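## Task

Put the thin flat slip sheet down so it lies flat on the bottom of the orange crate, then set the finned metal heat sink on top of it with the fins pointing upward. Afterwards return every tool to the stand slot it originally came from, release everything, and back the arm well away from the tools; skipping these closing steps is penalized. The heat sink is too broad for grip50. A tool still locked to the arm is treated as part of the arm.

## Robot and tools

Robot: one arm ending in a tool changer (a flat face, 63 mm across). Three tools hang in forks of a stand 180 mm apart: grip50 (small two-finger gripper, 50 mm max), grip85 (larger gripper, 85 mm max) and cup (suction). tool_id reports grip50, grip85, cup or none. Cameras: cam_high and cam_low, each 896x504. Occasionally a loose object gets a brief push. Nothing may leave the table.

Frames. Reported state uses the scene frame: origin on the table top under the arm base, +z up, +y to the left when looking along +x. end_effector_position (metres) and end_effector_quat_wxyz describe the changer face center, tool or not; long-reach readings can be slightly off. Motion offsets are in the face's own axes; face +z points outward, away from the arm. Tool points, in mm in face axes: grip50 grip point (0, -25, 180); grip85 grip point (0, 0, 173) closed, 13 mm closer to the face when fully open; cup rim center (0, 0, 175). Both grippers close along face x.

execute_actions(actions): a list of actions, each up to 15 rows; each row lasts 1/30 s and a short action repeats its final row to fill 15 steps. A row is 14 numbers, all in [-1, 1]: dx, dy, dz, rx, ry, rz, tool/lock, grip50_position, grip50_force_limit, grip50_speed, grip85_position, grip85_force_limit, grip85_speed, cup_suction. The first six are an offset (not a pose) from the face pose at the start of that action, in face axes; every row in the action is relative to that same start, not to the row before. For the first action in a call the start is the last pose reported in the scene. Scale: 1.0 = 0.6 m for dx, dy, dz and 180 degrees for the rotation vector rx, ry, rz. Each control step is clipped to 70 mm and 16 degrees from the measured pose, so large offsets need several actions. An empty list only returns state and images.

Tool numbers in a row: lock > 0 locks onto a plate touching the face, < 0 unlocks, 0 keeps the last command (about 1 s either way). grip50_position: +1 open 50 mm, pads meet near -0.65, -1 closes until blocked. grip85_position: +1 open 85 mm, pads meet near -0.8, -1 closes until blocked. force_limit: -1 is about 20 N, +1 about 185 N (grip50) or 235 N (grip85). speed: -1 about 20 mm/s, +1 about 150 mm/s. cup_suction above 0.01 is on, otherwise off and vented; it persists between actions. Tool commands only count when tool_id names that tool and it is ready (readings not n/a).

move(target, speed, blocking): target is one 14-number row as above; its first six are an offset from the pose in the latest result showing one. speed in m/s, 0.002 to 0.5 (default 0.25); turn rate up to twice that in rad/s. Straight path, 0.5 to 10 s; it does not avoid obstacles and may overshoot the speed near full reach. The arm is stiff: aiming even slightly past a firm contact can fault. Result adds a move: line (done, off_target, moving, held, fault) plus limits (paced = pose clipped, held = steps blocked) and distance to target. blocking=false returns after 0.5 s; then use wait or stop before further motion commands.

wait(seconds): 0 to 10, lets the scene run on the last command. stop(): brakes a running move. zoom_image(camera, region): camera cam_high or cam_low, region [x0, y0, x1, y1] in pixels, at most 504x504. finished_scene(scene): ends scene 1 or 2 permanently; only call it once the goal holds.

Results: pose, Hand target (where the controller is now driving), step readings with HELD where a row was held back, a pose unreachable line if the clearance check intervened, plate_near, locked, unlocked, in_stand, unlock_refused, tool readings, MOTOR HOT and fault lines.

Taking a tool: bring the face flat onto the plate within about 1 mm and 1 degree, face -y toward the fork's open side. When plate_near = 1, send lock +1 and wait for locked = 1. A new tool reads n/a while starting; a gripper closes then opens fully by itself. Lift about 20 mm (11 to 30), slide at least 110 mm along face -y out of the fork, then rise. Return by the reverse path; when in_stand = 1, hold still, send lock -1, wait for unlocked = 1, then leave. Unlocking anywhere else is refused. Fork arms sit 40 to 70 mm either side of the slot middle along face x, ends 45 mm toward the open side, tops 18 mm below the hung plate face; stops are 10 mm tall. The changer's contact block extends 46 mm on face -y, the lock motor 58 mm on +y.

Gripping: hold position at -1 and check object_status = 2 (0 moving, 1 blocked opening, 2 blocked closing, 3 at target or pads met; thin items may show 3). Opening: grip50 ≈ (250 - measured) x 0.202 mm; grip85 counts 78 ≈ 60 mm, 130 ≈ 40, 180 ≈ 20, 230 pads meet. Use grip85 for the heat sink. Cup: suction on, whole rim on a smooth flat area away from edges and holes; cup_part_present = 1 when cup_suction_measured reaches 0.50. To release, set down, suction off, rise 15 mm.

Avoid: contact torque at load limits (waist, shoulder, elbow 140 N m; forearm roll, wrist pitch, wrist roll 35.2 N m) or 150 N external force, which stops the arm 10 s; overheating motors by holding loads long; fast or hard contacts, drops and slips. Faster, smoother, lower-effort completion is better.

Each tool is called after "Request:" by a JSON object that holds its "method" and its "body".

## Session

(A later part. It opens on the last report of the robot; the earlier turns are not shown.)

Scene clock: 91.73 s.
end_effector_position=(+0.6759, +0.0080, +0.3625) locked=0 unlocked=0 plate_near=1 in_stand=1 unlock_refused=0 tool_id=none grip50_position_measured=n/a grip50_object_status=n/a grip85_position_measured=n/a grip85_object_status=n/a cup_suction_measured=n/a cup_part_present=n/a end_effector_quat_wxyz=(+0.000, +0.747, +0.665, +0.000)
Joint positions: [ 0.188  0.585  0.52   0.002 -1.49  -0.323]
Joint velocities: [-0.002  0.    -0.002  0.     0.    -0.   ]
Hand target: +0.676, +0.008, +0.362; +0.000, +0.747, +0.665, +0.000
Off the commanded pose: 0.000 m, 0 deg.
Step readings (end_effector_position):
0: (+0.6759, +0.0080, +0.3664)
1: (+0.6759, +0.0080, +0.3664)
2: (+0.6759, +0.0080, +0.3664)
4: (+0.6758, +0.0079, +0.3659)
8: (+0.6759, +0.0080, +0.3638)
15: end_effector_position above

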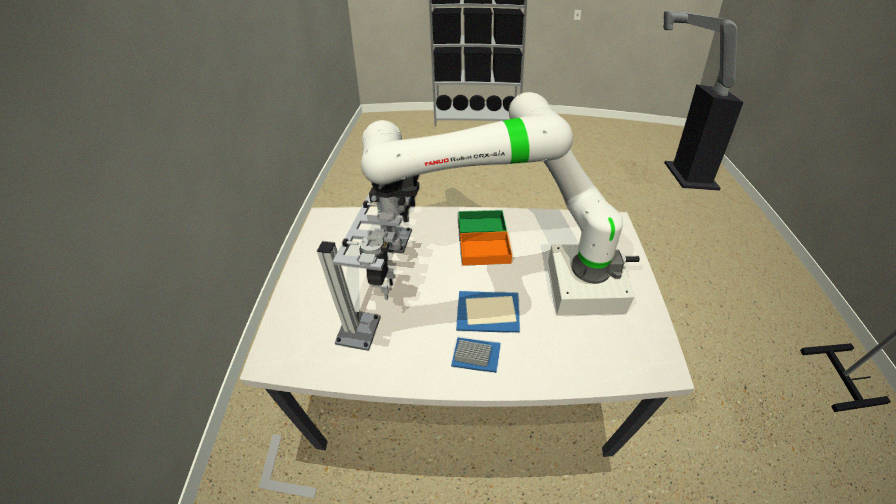

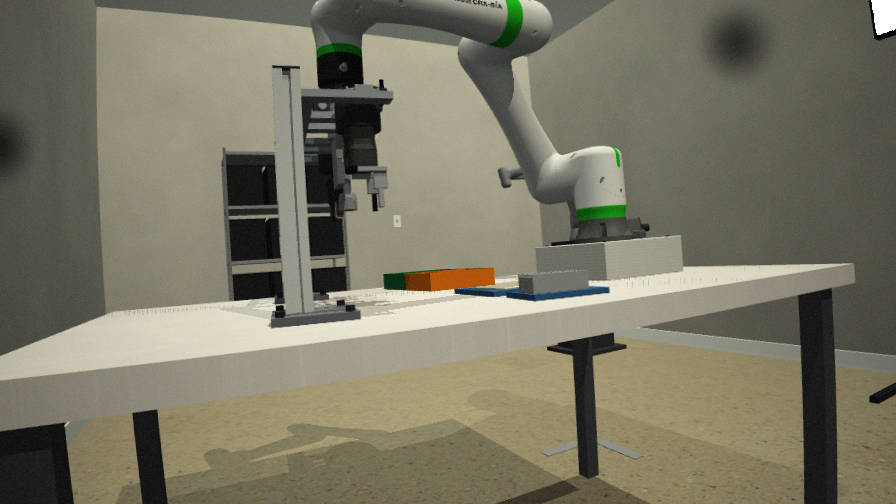

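Request:
{"method": "execute_actions", "body": {"actions": []}}

Scene clock: 108.47 s.
end_effector_position=(+0.6759, +0.0080, +0.3624) locked=1 unlocked=0 plate_near=1 in_stand=1 unlock_refused=0 tool_id=cup grip50_position_measured=n/a grip50_object_status=n/a grip85_position_measured=n/a grip85_object_status=n/a cup_suction_measured=0.00 cup_part_present=0 end_effector_quat_wxyz=(+0.000, +0.747, +0.665, +0.000)
Joint positions: [ 0.188  0.585  0.52   0.002 -1.49  -0.323]
Joint velocities: [-0.002 -0.     0.001  0.002 -0.001 -0.   ]
Hand target: +0.676, +0.008, +0.362; +0.000, +0.747, +0.665, +0.000
Off the commanded pose: 0.000 m, 0 deg.

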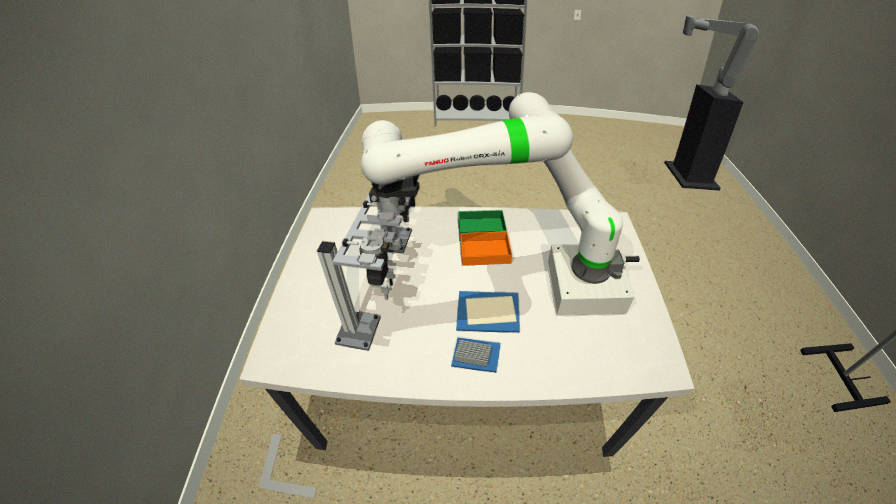

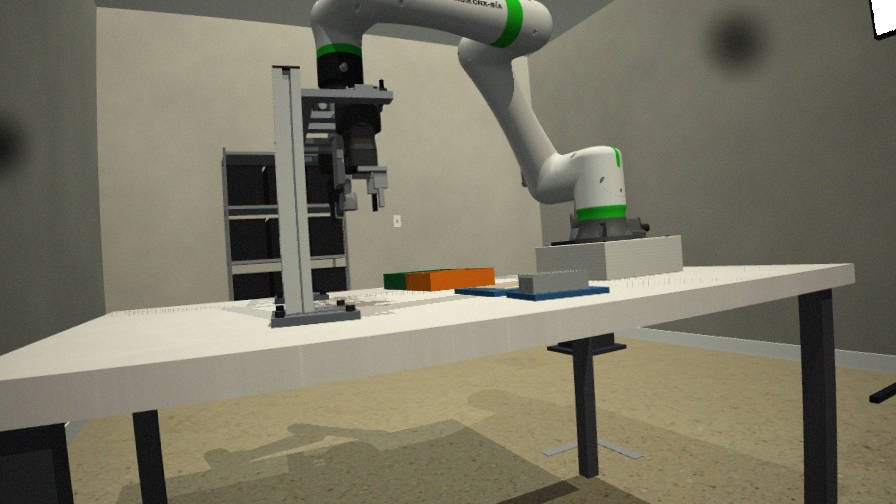

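Request:
{"method": "execute_actions", "body": {"actions": [[[0,0,-0.0008,0,0,0,0,1,0,0,1,0,0,0],[0,0,-0.0028,0,0,0,0,1,0,0,1,0,0,0],[0,0,-0.006,0,0,0,0,1,0,0,1,0,0,0],[0,0,-0.01,0,0,0,0,1,0,0,1,0,0,0],[0,0,-0.0145,0,0,0,0,1,0,0,1,0,0,0],[0,0,-0.019,0,0,0,0,1,0,0,1,0,0,0],[0,0,-0.0233,0,0,0,0,1,0,0,1,0,0,0],[0,0,-0.0272,0,0,0,0,1,0,0,1,0,0,0],[0,0,-0.0303,0,0,0,0,1,0,0,1,0,0,0],[0,0,-0.0324,0,0,0,0,1,0,0,1,0,0,0],[0,0,-0.0333,0,0,0,0,1,0,0,1,0,0,0]]]}}

Request:
{"method": "move", "body": {"target": [0, -0.21, 0, 0, 0, 0, 0, 1, 0, 0, 1, 0, 0, 0], "speed": 0.2}}

Scene clock: 111.77 s.
end_effector_position=(+0.6759, +0.0079, +0.3822) locked=1 unlocked=0 plate_near=1 in_stand=0 unlock_refused=0 tool_id=cup grip50_position_measured=n/a grip50_object_status=n/a grip85_position_measured=n/a grip85_object_status=n/a cup_suction_measured=0.00 cup_part_present=0 end_effector_quat_wxyz=(+0.000, +0.747, +0.665, +0.000)
Joint positions: [ 0.188  0.581  0.561  0.002 -1.534 -0.323]
Joint velocities: [-0.002 -0.     0.012  0.    -0.013  0.   ]
Hand target: +0.676, +0.008, +0.382; +0.000, +0.747, +0.665, +0.000
Off the commanded pose: 0.000 m, 0 deg.
Step readings (end_effector_position):
0: (+0.6759, +0.0080, +0.3624)
1: (+0.6759, +0.0080, +0.3624)
2: (+0.6760, +0.0080, +0.3626)
4: (+0.6761, +0.0080, +0.3642)
8: (+0.6759, +0.0080, +0.3724)
15: end_effector_position above

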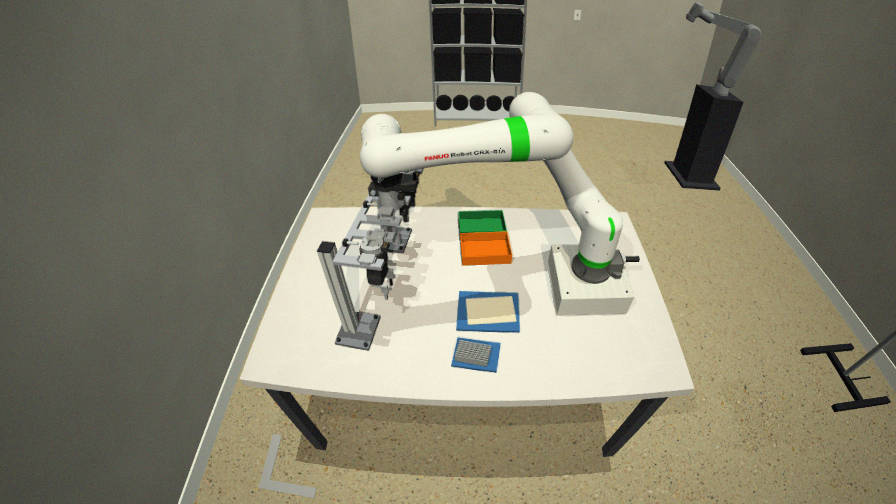

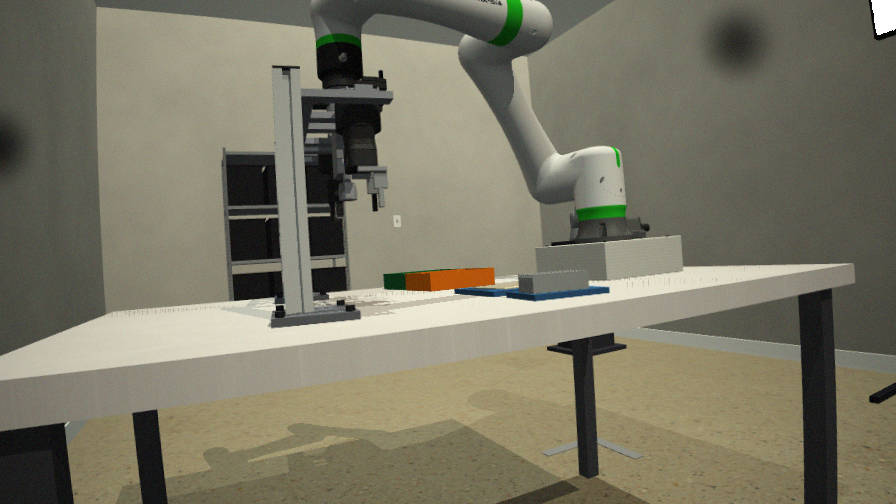

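Scene clock: 112.87 s.
end_effector_position=(+0.5509, +0.0229, +0.3824) locked=1 unlocked=0 plate_near=1 in_stand=0 unlock_refused=0 tool_id=cup grip50_position_measured=n/a grip50_object_status=n/a grip85_position_measured=n/a grip85_object_status=n/a cup_suction_measured=0.00 cup_part_present=0 end_effector_quat_wxyz=(+0.000, +0.747, +0.665, +0.000)
Joint positions: [ 0.264  0.252  0.101  0.003 -1.403 -0.399]
Joint velocities: [ 0.    -0.002 -0.001 -0.    -0.    -0.   ]
Hand target: +0.551, +0.023, +0.382; +0.000, +0.747, +0.665, +0.000
Off the commanded pose: 0.000 m, 0 deg.
move: done

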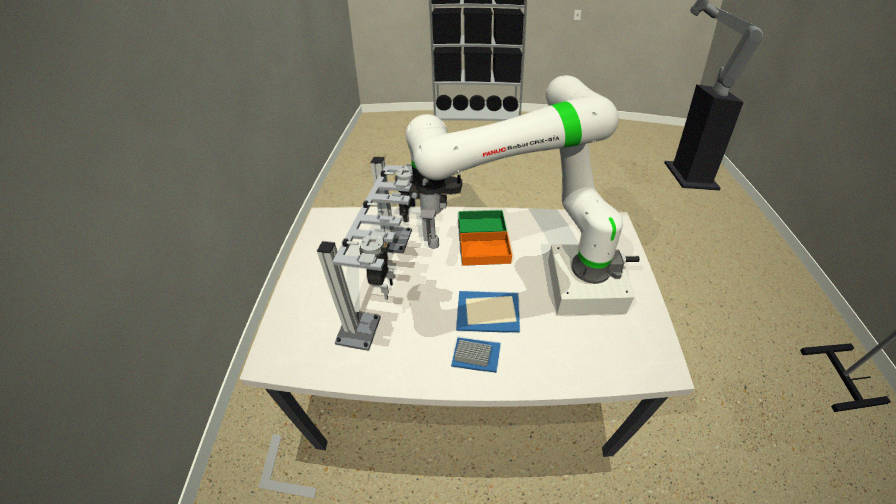

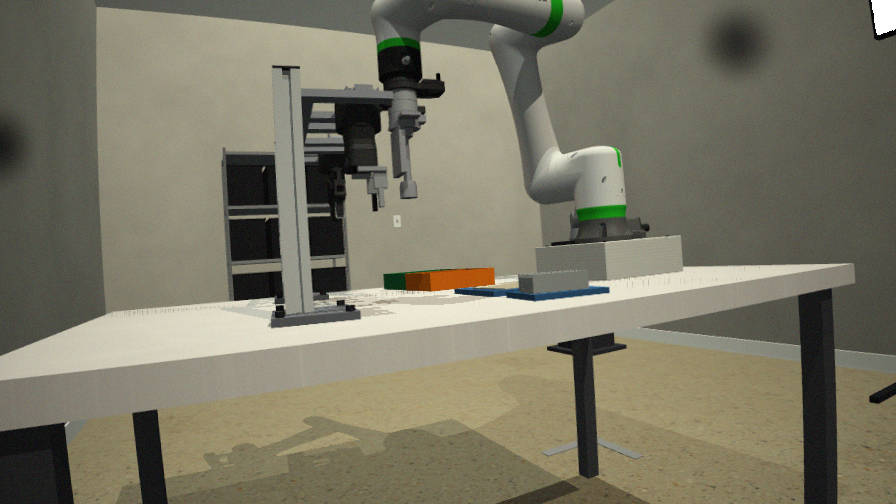

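Request:
{"method": "move", "body": {"target": [0.13738, -0.32971, 0.31067, 0, 0, 0, 0, 1, 0, 0, 1, 0, 0, 0], "speed": 0.35}}

Request:
{"method": "zoom_image", "body": {"camera": "cam_high", "region": [450, 262, 530, 340]}}

Request:
{"method": "zoom_image", "body": {"camera": "cam_low", "region": [440, 220, 600, 310]}}

Scene clock: 116.57 s.
end_effector_position=(+0.3638, +0.1283, +0.1963) locked=1 unlocked=0 plate_near=1 in_stand=0 unlock_refused=0 tool_id=cup grip50_position_measured=n/a grip50_object_status=n/a grip85_position_measured=n/a grip85_object_status=n/a cup_suction_measured=0.00 cup_part_present=0 end_effector_quat_wxyz=(-0.000, +0.747, +0.665, +0.001)
Joint positions: [ 0.672  0.048 -0.621  0.01  -0.887 -0.812]
Joint velocities: [ 0.002  0.001 -0.002  0.003  0.002 -0.003]
Hand target: +0.364, +0.128, +0.196; -0.000, +0.747, +0.665, +0.000
Off the commanded pose: 0.001 m, 0 deg.
move: done

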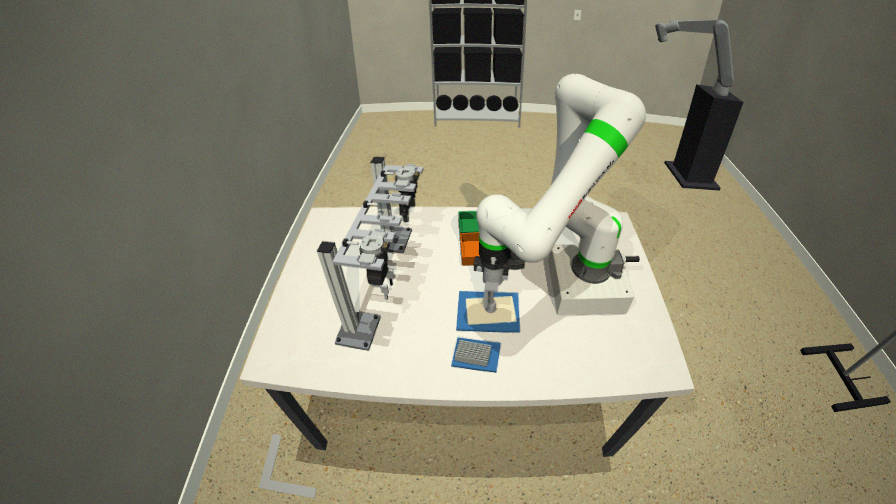

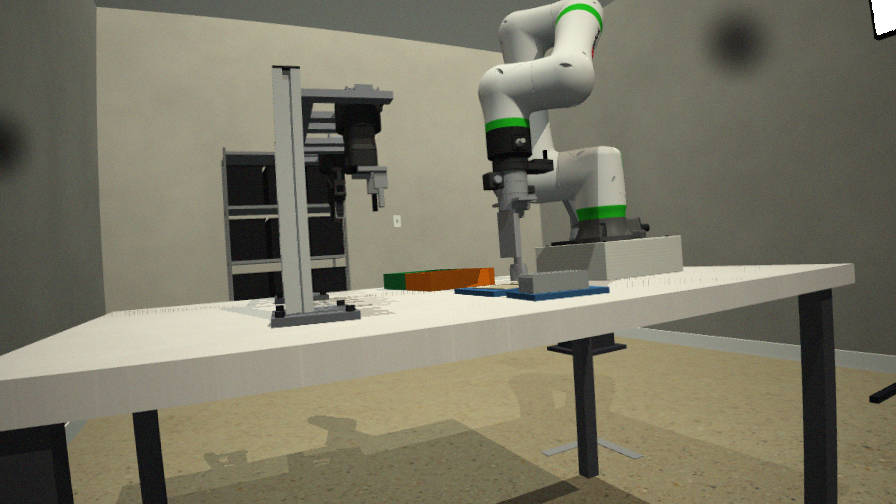

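Region (450, 262, 530, 340) of cam_high's 896x504 image, scaled by 6.300, with more detail than that image has; it fills the top 491 rows of this view, and the rest is white.

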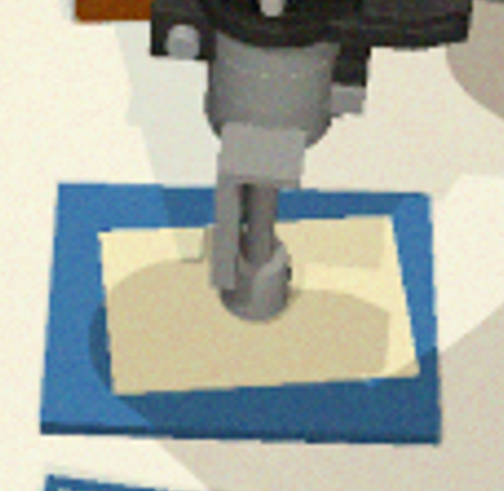

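Region (440, 220, 600, 310) of cam_low's 896x504 image, scaled by 3.150, with more detail than that image has; it fills the top 284 rows of this view, and the rest is white.

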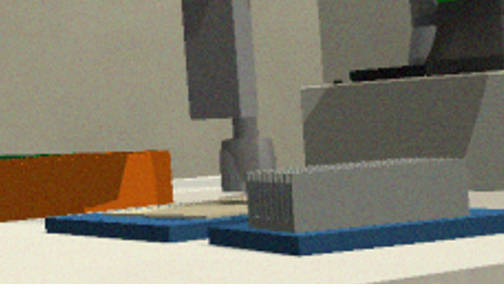

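Request:
{"method": "execute_actions", "body": {"actions": [[[-0.0008,-0.0003,0.001,0,0,0,0,1,0,0,1,0,0,1],[-0.0016,-0.0006,0.0028,0,0,0,0,1,0,0,1,0,0,1],[-0.0024,-0.0009,0.005,0,0,0,0,1,0,0,1,0,0,1],[-0.00316,-0.00113,0.0073,0,0,0,0,1,0,0,1,0,0,1],[-0.00316,-0.00113,0.0095,0,0,0,0,1,0,0,1,0,0,1],[-0.00316,-0.00113,0.0114,0,0,0,0,1,0,0,1,0,0,1],[-0.00316,-0.00113,0.013,0,0,0,0,1,0,0,1,0,0,1],[-0.00316,-0.00113,0.0142,0,0,0,0,1,0,0,1,0,0,1],[-0.00316,-0.00113,0.0151,0,0,0,0,1,0,0,1,0,0,1],[-0.00316,-0.00113,0.0158,0,0,0,0,1,0,0,1,0,0,1],[-0.00316,-0.00113,0.01617,0,0,0,0,1,0,0,1,0,0,1]]]}}

Scene clock: 121.07 s.
end_effector_position=(+0.3629, +0.1265, +0.1867) locked=1 unlocked=0 plate_near=1 in_stand=0 unlock_refused=0 tool_id=cup grip50_position_measured=n/a grip50_object_status=n/a grip85_position_measured=n/a grip85_object_status=n/a cup_suction_measured=0.60 cup_part_present=1 end_effector_quat_wxyz=(-0.000, +0.747, +0.665, +0.001)
Joint positions: [ 0.669  0.063 -0.634  0.01  -0.859 -0.81 ]
Joint velocities: [-0.001  0.003 -0.002 -0.     0.005  0.   ]
Hand target: +0.363, +0.126, +0.187; -0.000, +0.747, +0.665, +0.001
Off the commanded pose: 0.000 m, 0 deg.
Step readings (end_effector_position):
0: (+0.3638, +0.1283, +0.1962)
1: (+0.3638, +0.1283, +0.1962)
2: (+0.3637, +0.1282, +0.1960)
4: (+0.3633, +0.1277, +0.1946)
8: (+0.3629, +0.1266, +0.1901)
15: end_effector_position above

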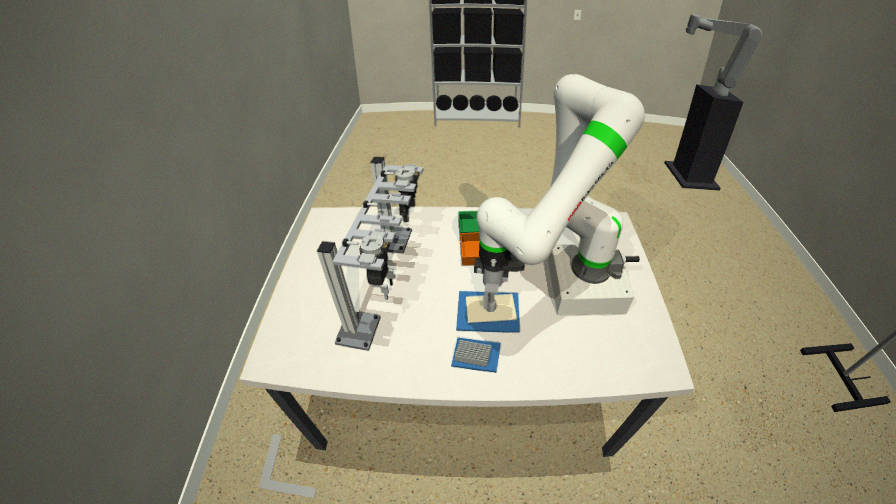

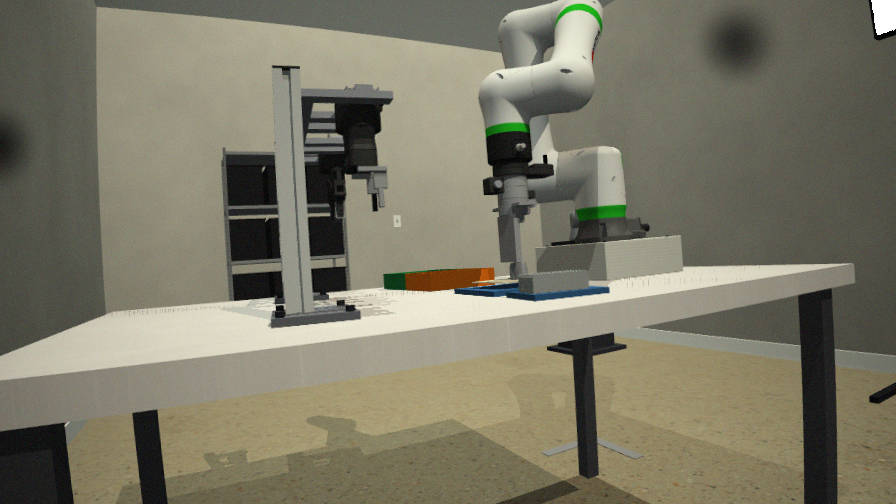

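Request:
{"method": "move", "body": {"target": [-0.48068, 0.08603, -0.1055, 0, 0, 0.0061, 0, 1, 0, 0, 1, 0, 0, 1], "speed": 0.3}}

Request:
{"method": "zoom_image", "body": {"camera": "cam_high", "region": [445, 195, 530, 272]}}

Scene clock: 126.17 s.
end_effector_position=(+0.3802, -0.1664, +0.2501) locked=1 unlocked=0 plate_near=1 in_stand=0 unlock_refused=0 tool_id=cup grip50_position_measured=n/a grip50_object_status=n/a grip85_position_measured=n/a grip85_object_status=n/a cup_suction_measured=0.86 cup_part_present=1 end_effector_quat_wxyz=(+0.001, +0.753, +0.658, -0.000)
Joint positions: [-0.115  0.036 -0.48  -0.003 -1.038 -0.037]
Joint velocities: [-0.001  0.002  0.003 -0.003 -0.001  0.003]
Hand target: +0.380, -0.166, +0.250; +0.001, +0.753, +0.658, -0.000
Off the commanded pose: 0.001 m, 0 deg.
move: done

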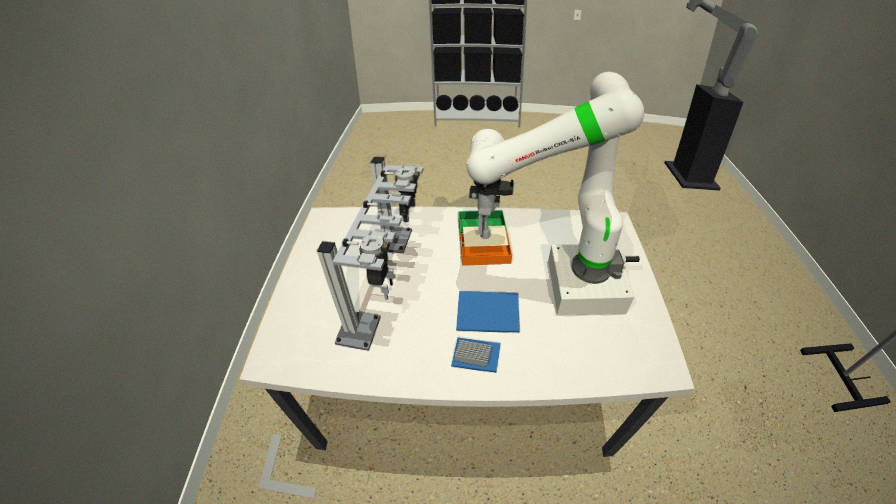

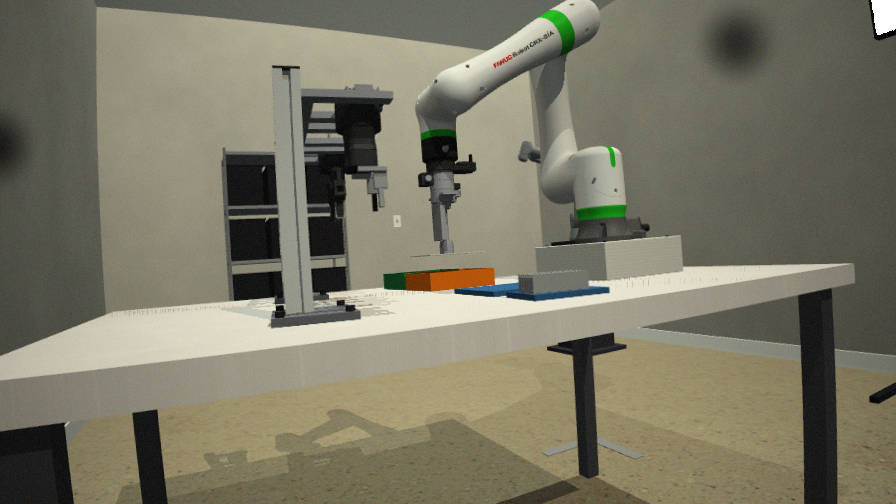

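Region (445, 195, 530, 272) of cam_high's 896x504 image, scaled by 5.929, with more detail than that image has; it fills the top 457 rows of this view, and the rest is white.

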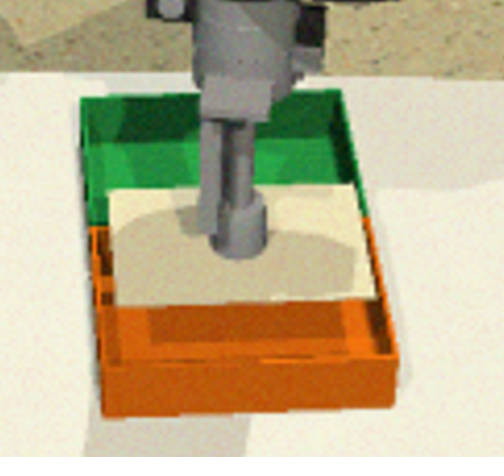

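Request:
{"method": "move", "body": {"target": [0.00121, -0.00337, 0.1315, 0, 0, -0.0022, 0, 1, 0, 0, 1, 0, 0, 1], "speed": 0.13}}

Request:
{"method": "zoom_image", "body": {"camera": "cam_high", "region": [445, 195, 530, 272]}}

Scene clock: 132.43 s.
end_effector_position=(+0.3782, -0.1654, +0.1712) locked=1 unlocked=0 plate_near=1 in_stand=0 unlock_refused=0 tool_id=cup grip50_position_measured=n/a grip50_object_status=n/a grip85_position_measured=n/a grip85_object_status=n/a cup_suction_measured=0.86 cup_part_present=1 end_effector_quat_wxyz=(+0.001, +0.751, +0.660, +0.000)
Joint positions: [-0.112  0.163 -0.565 -0.004 -0.827 -0.032]
Joint velocities: [ 0.     0.002 -0.     0.001  0.001 -0.   ]
Hand target: +0.378, -0.165, +0.171; +0.001, +0.751, +0.660, -0.000
Off the commanded pose: 0.000 m, 0 deg.
move: done

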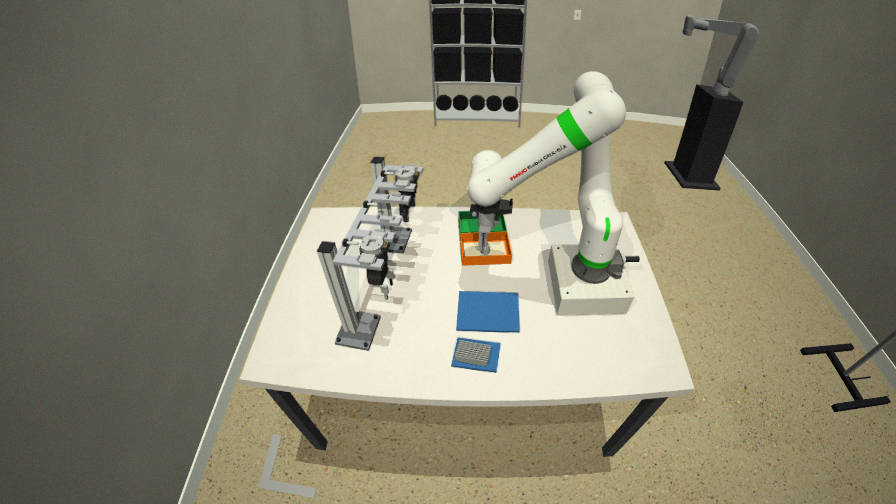

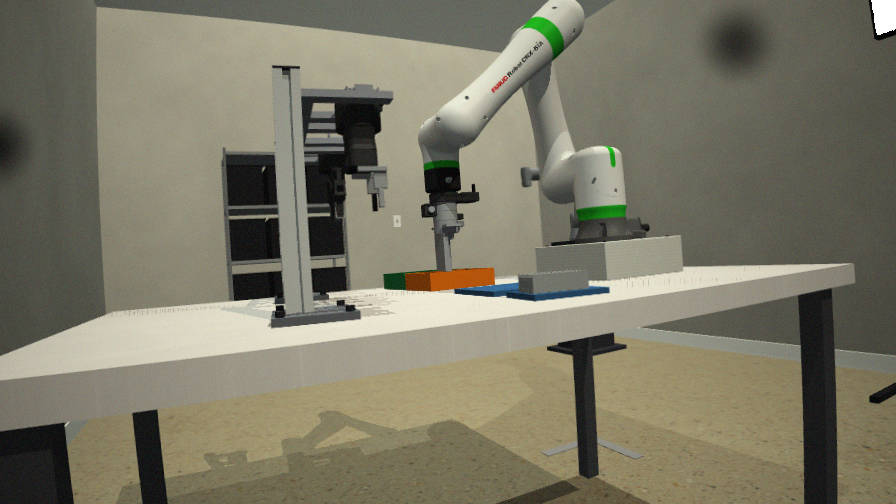

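Region (445, 195, 530, 272) of cam_high's 896x504 image, scaled by 5.929, with more detail than that image has; it fills the top 457 rows of this view, and the rest is white.

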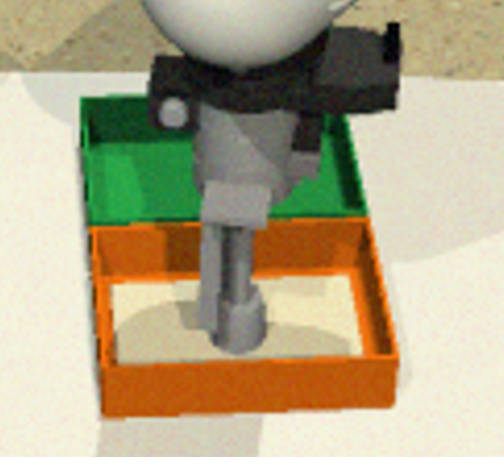

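Request:
{"method": "execute_actions", "body": {"actions": [[[0,0,0.0004,0,0,0,0,1,0,0,1,0,0,1],[0,0,0.0008,0,0,0,0,1,0,0,1,0,0,1],[0,0,0.001,0,0,0,0,1,0,0,1,0,0,1],[0,0,0.001,0,0,0,0,1,0,0,1,0,0,1],[0,0,0.001,0,0,0,0,1,0,0,1,0,0,1],[0,0,0.001,0,0,0,0,1,0,0,1,0,0,0]]]}}

Scene clock: 133.80 s.
end_effector_position=(+0.3782, -0.1654, +0.1707) locked=1 unlocked=0 plate_near=1 in_stand=0 unlock_refused=0 tool_id=cup grip50_position_measured=n/a grip50_object_status=n/a grip85_position_measured=n/a grip85_object_status=n/a cup_suction_measured=0.00 cup_part_present=0 end_effector_quat_wxyz=(+0.001, +0.751, +0.660, +0.000)
Joint positions: [-0.112  0.164 -0.565 -0.003 -0.825 -0.032]
Joint velocities: [ 0.001 -0.     0.001  0.     0.001  0.   ]
Hand target: +0.378, -0.165, +0.171; +0.001, +0.751, +0.660, +0.000
Off the commanded pose: 0.000 m, 0 deg.
Step readings (end_effector_position):
0: (+0.3781, -0.1654, +0.1712)
1: (+0.3781, -0.1654, +0.1712)
2: (+0.3782, -0.1654, +0.1711)
4: (+0.3782, -0.1654, +0.1708)
8: (+0.3782, -0.1654, +0.1707)
15: end_effector_position above

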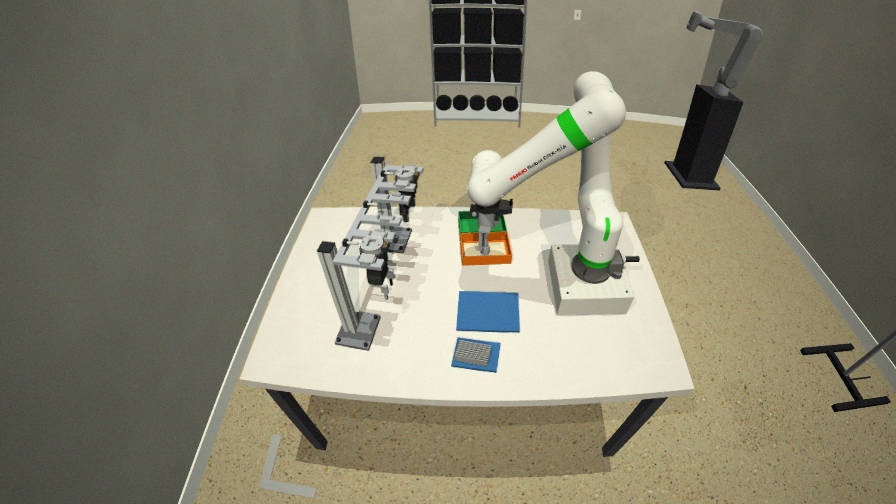

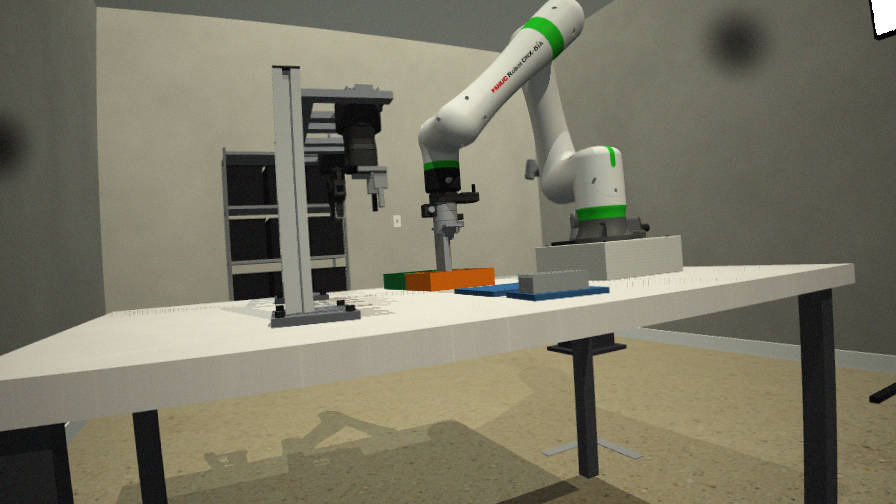

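Request:
{"method": "execute_actions", "body": {"actions": [[[0,0,-0.001,0,0,0,0,1,0,0,1,0,0,0],[0,0,-0.0035,0,0,0,0,1,0,0,1,0,0,0],[0,0,-0.0075,0,0,0,0,1,0,0,1,0,0,0],[0,0,-0.0125,0,0,0,0,1,0,0,1,0,0,0],[0,0,-0.0185,0,0,0,0,1,0,0,1,0,0,0],[0,0,-0.025,0,0,0,0,1,0,0,1,0,0,0],[0,0,-0.0315,0,0,0,0,1,0,0,1,0,0,0],[0,0,-0.0375,0,0,0,0,1,0,0,1,0,0,0],[0,0,-0.0425,0,0,0,0,1,0,0,1,0,0,0],[0,0,-0.0465,0,0,0,0,1,0,0,1,0,0,0],[0,0,-0.049,0,0,0,0,1,0,0,1,0,0,0],[0,0,-0.05,0,0,0,0,1,0,0,1,0,0,0]]]}}

Scene clock: 137.97 s.
end_effector_position=(+0.3783, -0.1653, +0.2000) locked=1 unlocked=0 plate_near=1 in_stand=0 unlock_refused=0 tool_id=cup grip50_position_measured=n/a grip50_object_status=n/a grip85_position_measured=n/a grip85_object_status=n/a cup_suction_measured=0.00 cup_part_present=0 end_effector_quat_wxyz=(+0.001, +0.751, +0.660, -0.000)
Joint positions: [-0.112  0.11  -0.54  -0.003 -0.904 -0.032]
Joint velocities: [-0.    -0.022  0.013 -0.    -0.037  0.   ]
Hand target: +0.378, -0.165, +0.201; +0.001, +0.751, +0.660, +0.000
Off the commanded pose: 0.001 m, 0 deg.
Step readings (end_effector_position):
0: (+0.3782, -0.1654, +0.1706)
1: (+0.3782, -0.1654, +0.1706)
2: (+0.3782, -0.1654, +0.1707)
4: (+0.3779, -0.1654, +0.1725)
8: (+0.3781, -0.1653, +0.1829)
15: end_effector_position above

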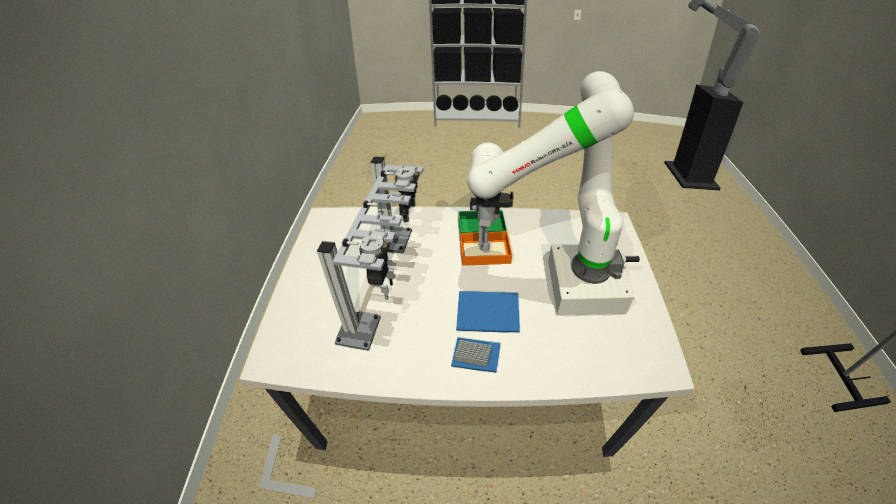

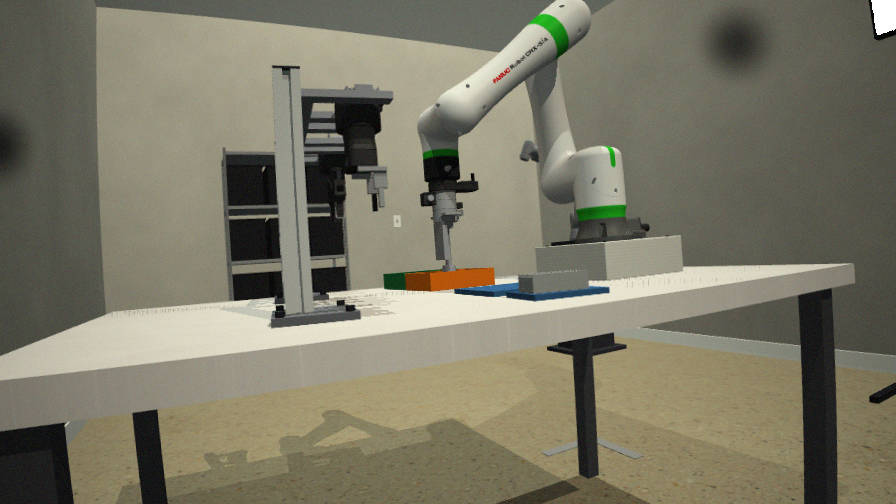

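Request:
{"method": "move", "body": {"target": [0.349, 0.2572, -0.30433, 0.0003, 0.0003, -0.0039, 0, 1, 0, 0, 1, 0, 0, 0], "speed": 0.35}}

Request:
{"method": "zoom_image", "body": {"camera": "cam_high", "region": [445, 195, 530, 272]}}

Scene clock: 141.60 s.
end_effector_position=(+0.5587, +0.0226, +0.3822) locked=1 unlocked=0 plate_near=1 in_stand=0 unlock_refused=0 tool_id=cup grip50_position_measured=n/a grip50_object_status=n/a grip85_position_measured=n/a grip85_object_status=n/a cup_suction_measured=0.00 cup_part_present=0 end_effector_quat_wxyz=(-0.000, +0.747, +0.665, +0.000)
Joint positions: [ 0.259  0.272  0.126  0.002 -1.408 -0.393]
Joint velocities: [-0.001  0.001  0.002 -0.002 -0.     0.   ]
Hand target: +0.559, +0.022, +0.382; -0.000, +0.747, +0.665, +0.000
Off the commanded pose: 0.001 m, 0 deg.
move: done

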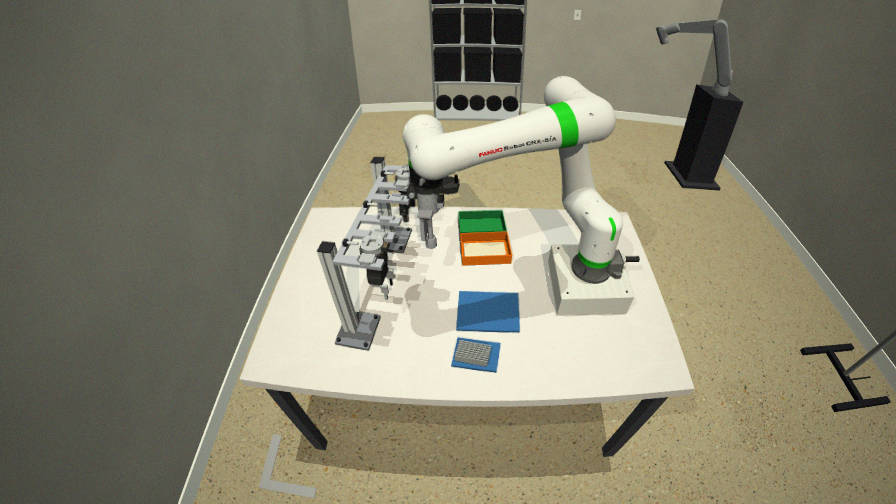

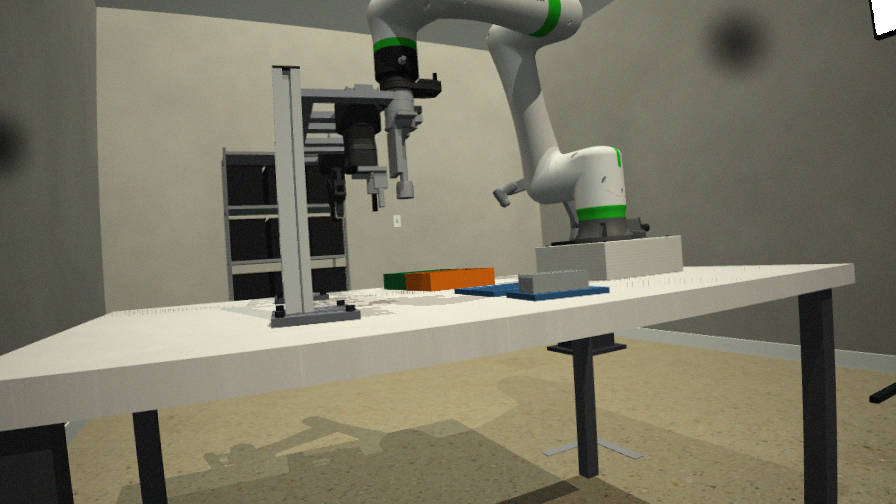

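Region (445, 195, 530, 272) of cam_high's 896x504 image, scaled by 5.929, with more detail than that image has; it fills the top 457 rows of this view, and the rest is white.

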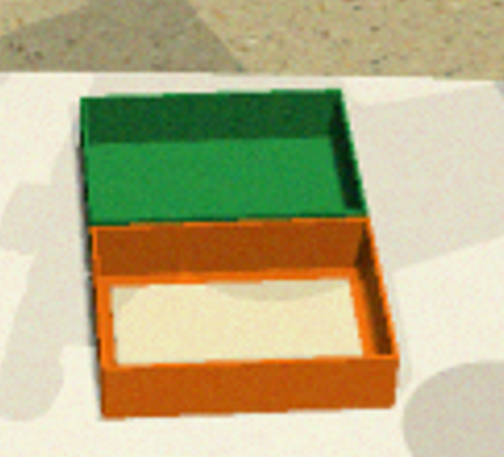

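Request:
{"method": "move", "body": {"target": [-0.0009, 0.19685, 0.0037, 0, 0, 0, 0, 1, 0, 0, 1, 0, 0, 0], "speed": 0.2}}

Request:
{"method": "execute_actions", "body": {"actions": []}}

Scene clock: 144.00 s.
end_effector_position=(+0.6759, +0.0081, +0.3798) locked=1 unlocked=0 plate_near=1 in_stand=0 unlock_refused=0 tool_id=cup grip50_position_measured=n/a grip50_object_status=n/a grip85_position_measured=n/a grip85_object_status=n/a cup_suction_measured=0.00 cup_part_present=0 end_effector_quat_wxyz=(-0.000, +0.747, +0.665, +0.000)
Joint positions: [ 0.188  0.582  0.556  0.001 -1.529 -0.322]
Joint velocities: [ 0.002  0.002  0.002  0.001 -0.001  0.   ]
Hand target: +0.676, +0.008, +0.380; -0.000, +0.747, +0.665, +0.000
Off the commanded pose: 0.000 m, 0 deg.
move: done

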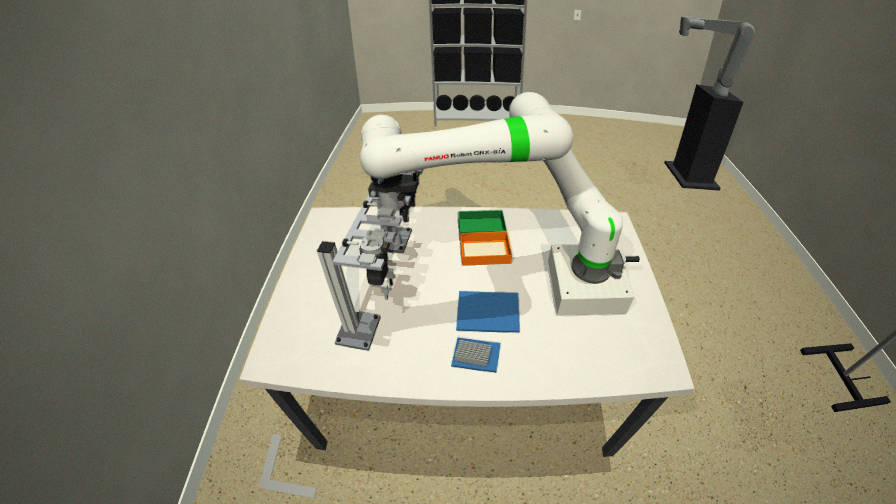

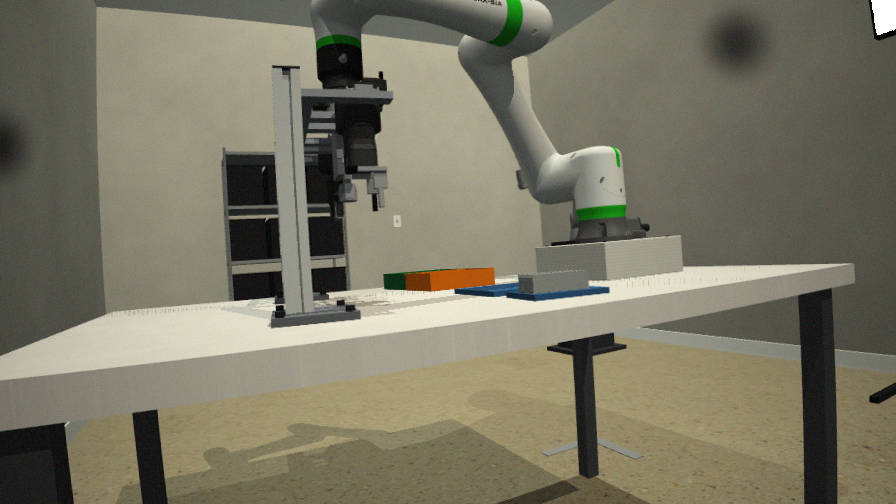

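Scene clock: 144.00 s.
end_effector_position=(+0.6759, +0.0081, +0.3798) locked=1 unlocked=0 plate_near=1 in_stand=0 unlock_refused=0 tool_id=cup grip50_position_measured=n/a grip50_object_status=n/a grip85_position_measured=n/a grip85_object_status=n/a cup_suction_measured=0.00 cup_part_present=0 end_effector_quat_wxyz=(-0.000, +0.747, +0.665, +0.000)
Joint positions: [ 0.188  0.582  0.556  0.001 -1.529 -0.322]
Joint velocities: [ 0.002  0.002  0.002  0.001 -0.001  0.   ]
Hand target: +0.676, +0.008, +0.380; -0.000, +0.747, +0.665, +0.000
Off the commanded pose: 0.000 m, 0 deg.

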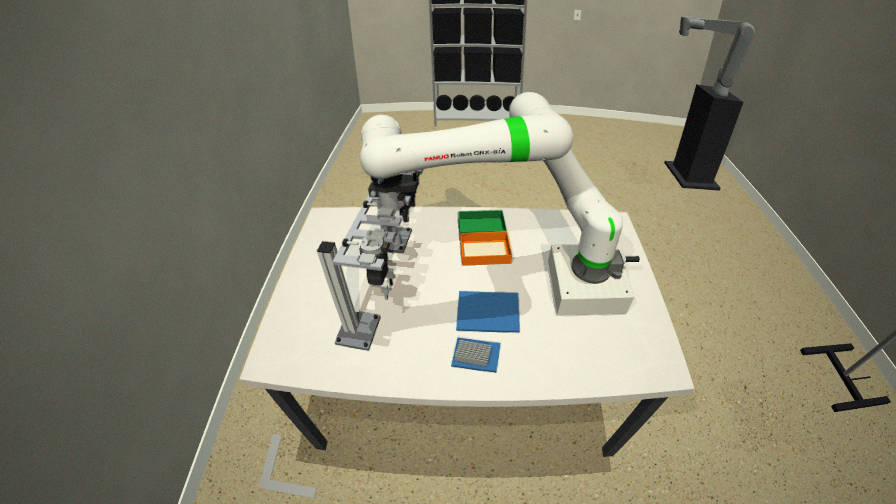

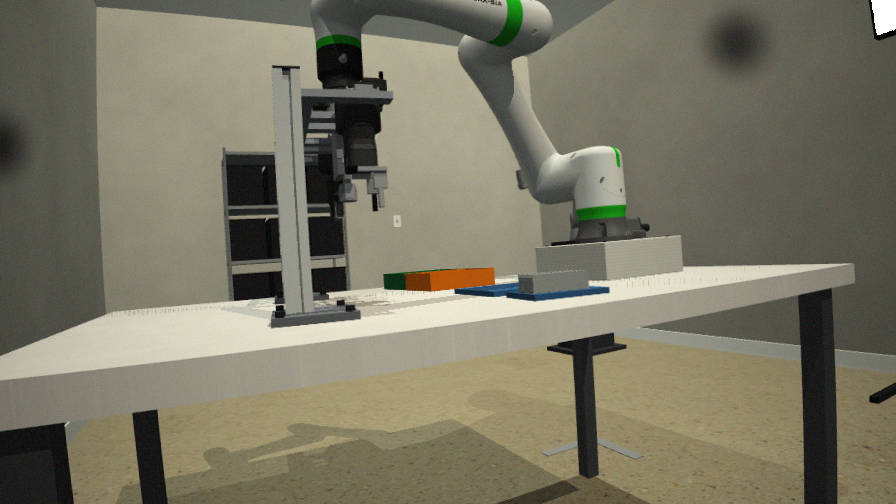

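Request:
{"method": "execute_actions", "body": {"actions": [[[-0.0001,0,0.0008,0,0,0,0,1,0,0,1,0,0,0],[-0.00017,0,0.0025,0,0,0,0,1,0,0,1,0,0,0],[-0.00017,0,0.0047,0,0,0,0,1,0,0,1,0,0,0],[-0.00017,0,0.007,0,0,0,0,1,0,0,1,0,0,0],[-0.00017,0,0.0092,0,0,0,0,1,0,0,1,0,0,0],[-0.00017,0,0.011,0,0,0,0,1,0,0,1,0,0,0],[-0.00017,0,0.0124,0,0,0,0,1,0,0,1,0,0,0],[-0.00017,0,0.0135,0,0,0,0,1,0,0,1,0,0,0],[-0.00017,0,0.0143,0,0,0,0,1,0,0,1,0,0,0],[-0.00017,0,0.01467,0,0,0,0,1,0,0,1,0,0,0]]]}}

Scene clock: 146.77 s.
end_effector_position=(+0.6759, +0.0080, +0.3710) locked=1 unlocked=0 plate_near=1 in_stand=0 unlock_refused=0 tool_id=cup grip50_position_measured=n/a grip50_object_status=n/a grip85_position_measured=n/a grip85_object_status=n/a cup_suction_measured=0.00 cup_part_present=0 end_effector_quat_wxyz=(-0.000, +0.747, +0.665, +0.000)
Joint positions: [ 0.188  0.583  0.538  0.001 -1.51  -0.322]
Joint velocities: [-0.     0.    -0.002 -0.001  0.002  0.   ]
Hand target: +0.676, +0.008, +0.371; -0.000, +0.747, +0.665, +0.000
Off the commanded pose: 0.000 m, 0 deg.
Step readings (end_effector_position):
0: (+0.6759, +0.0081, +0.3797)
1: (+0.6759, +0.0081, +0.3797)
2: (+0.6759, +0.0081, +0.3797)
4: (+0.6758, +0.0080, +0.3785)
8: (+0.6758, +0.0080, +0.3738)
15: end_effector_position above

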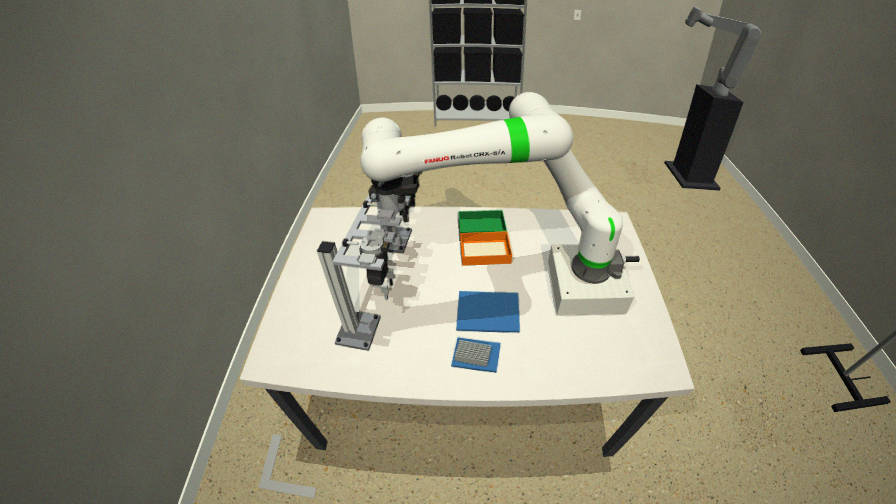

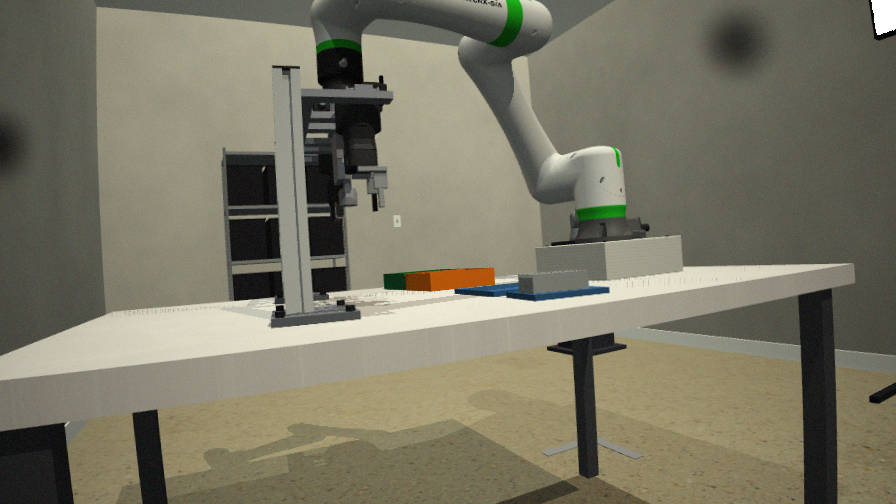

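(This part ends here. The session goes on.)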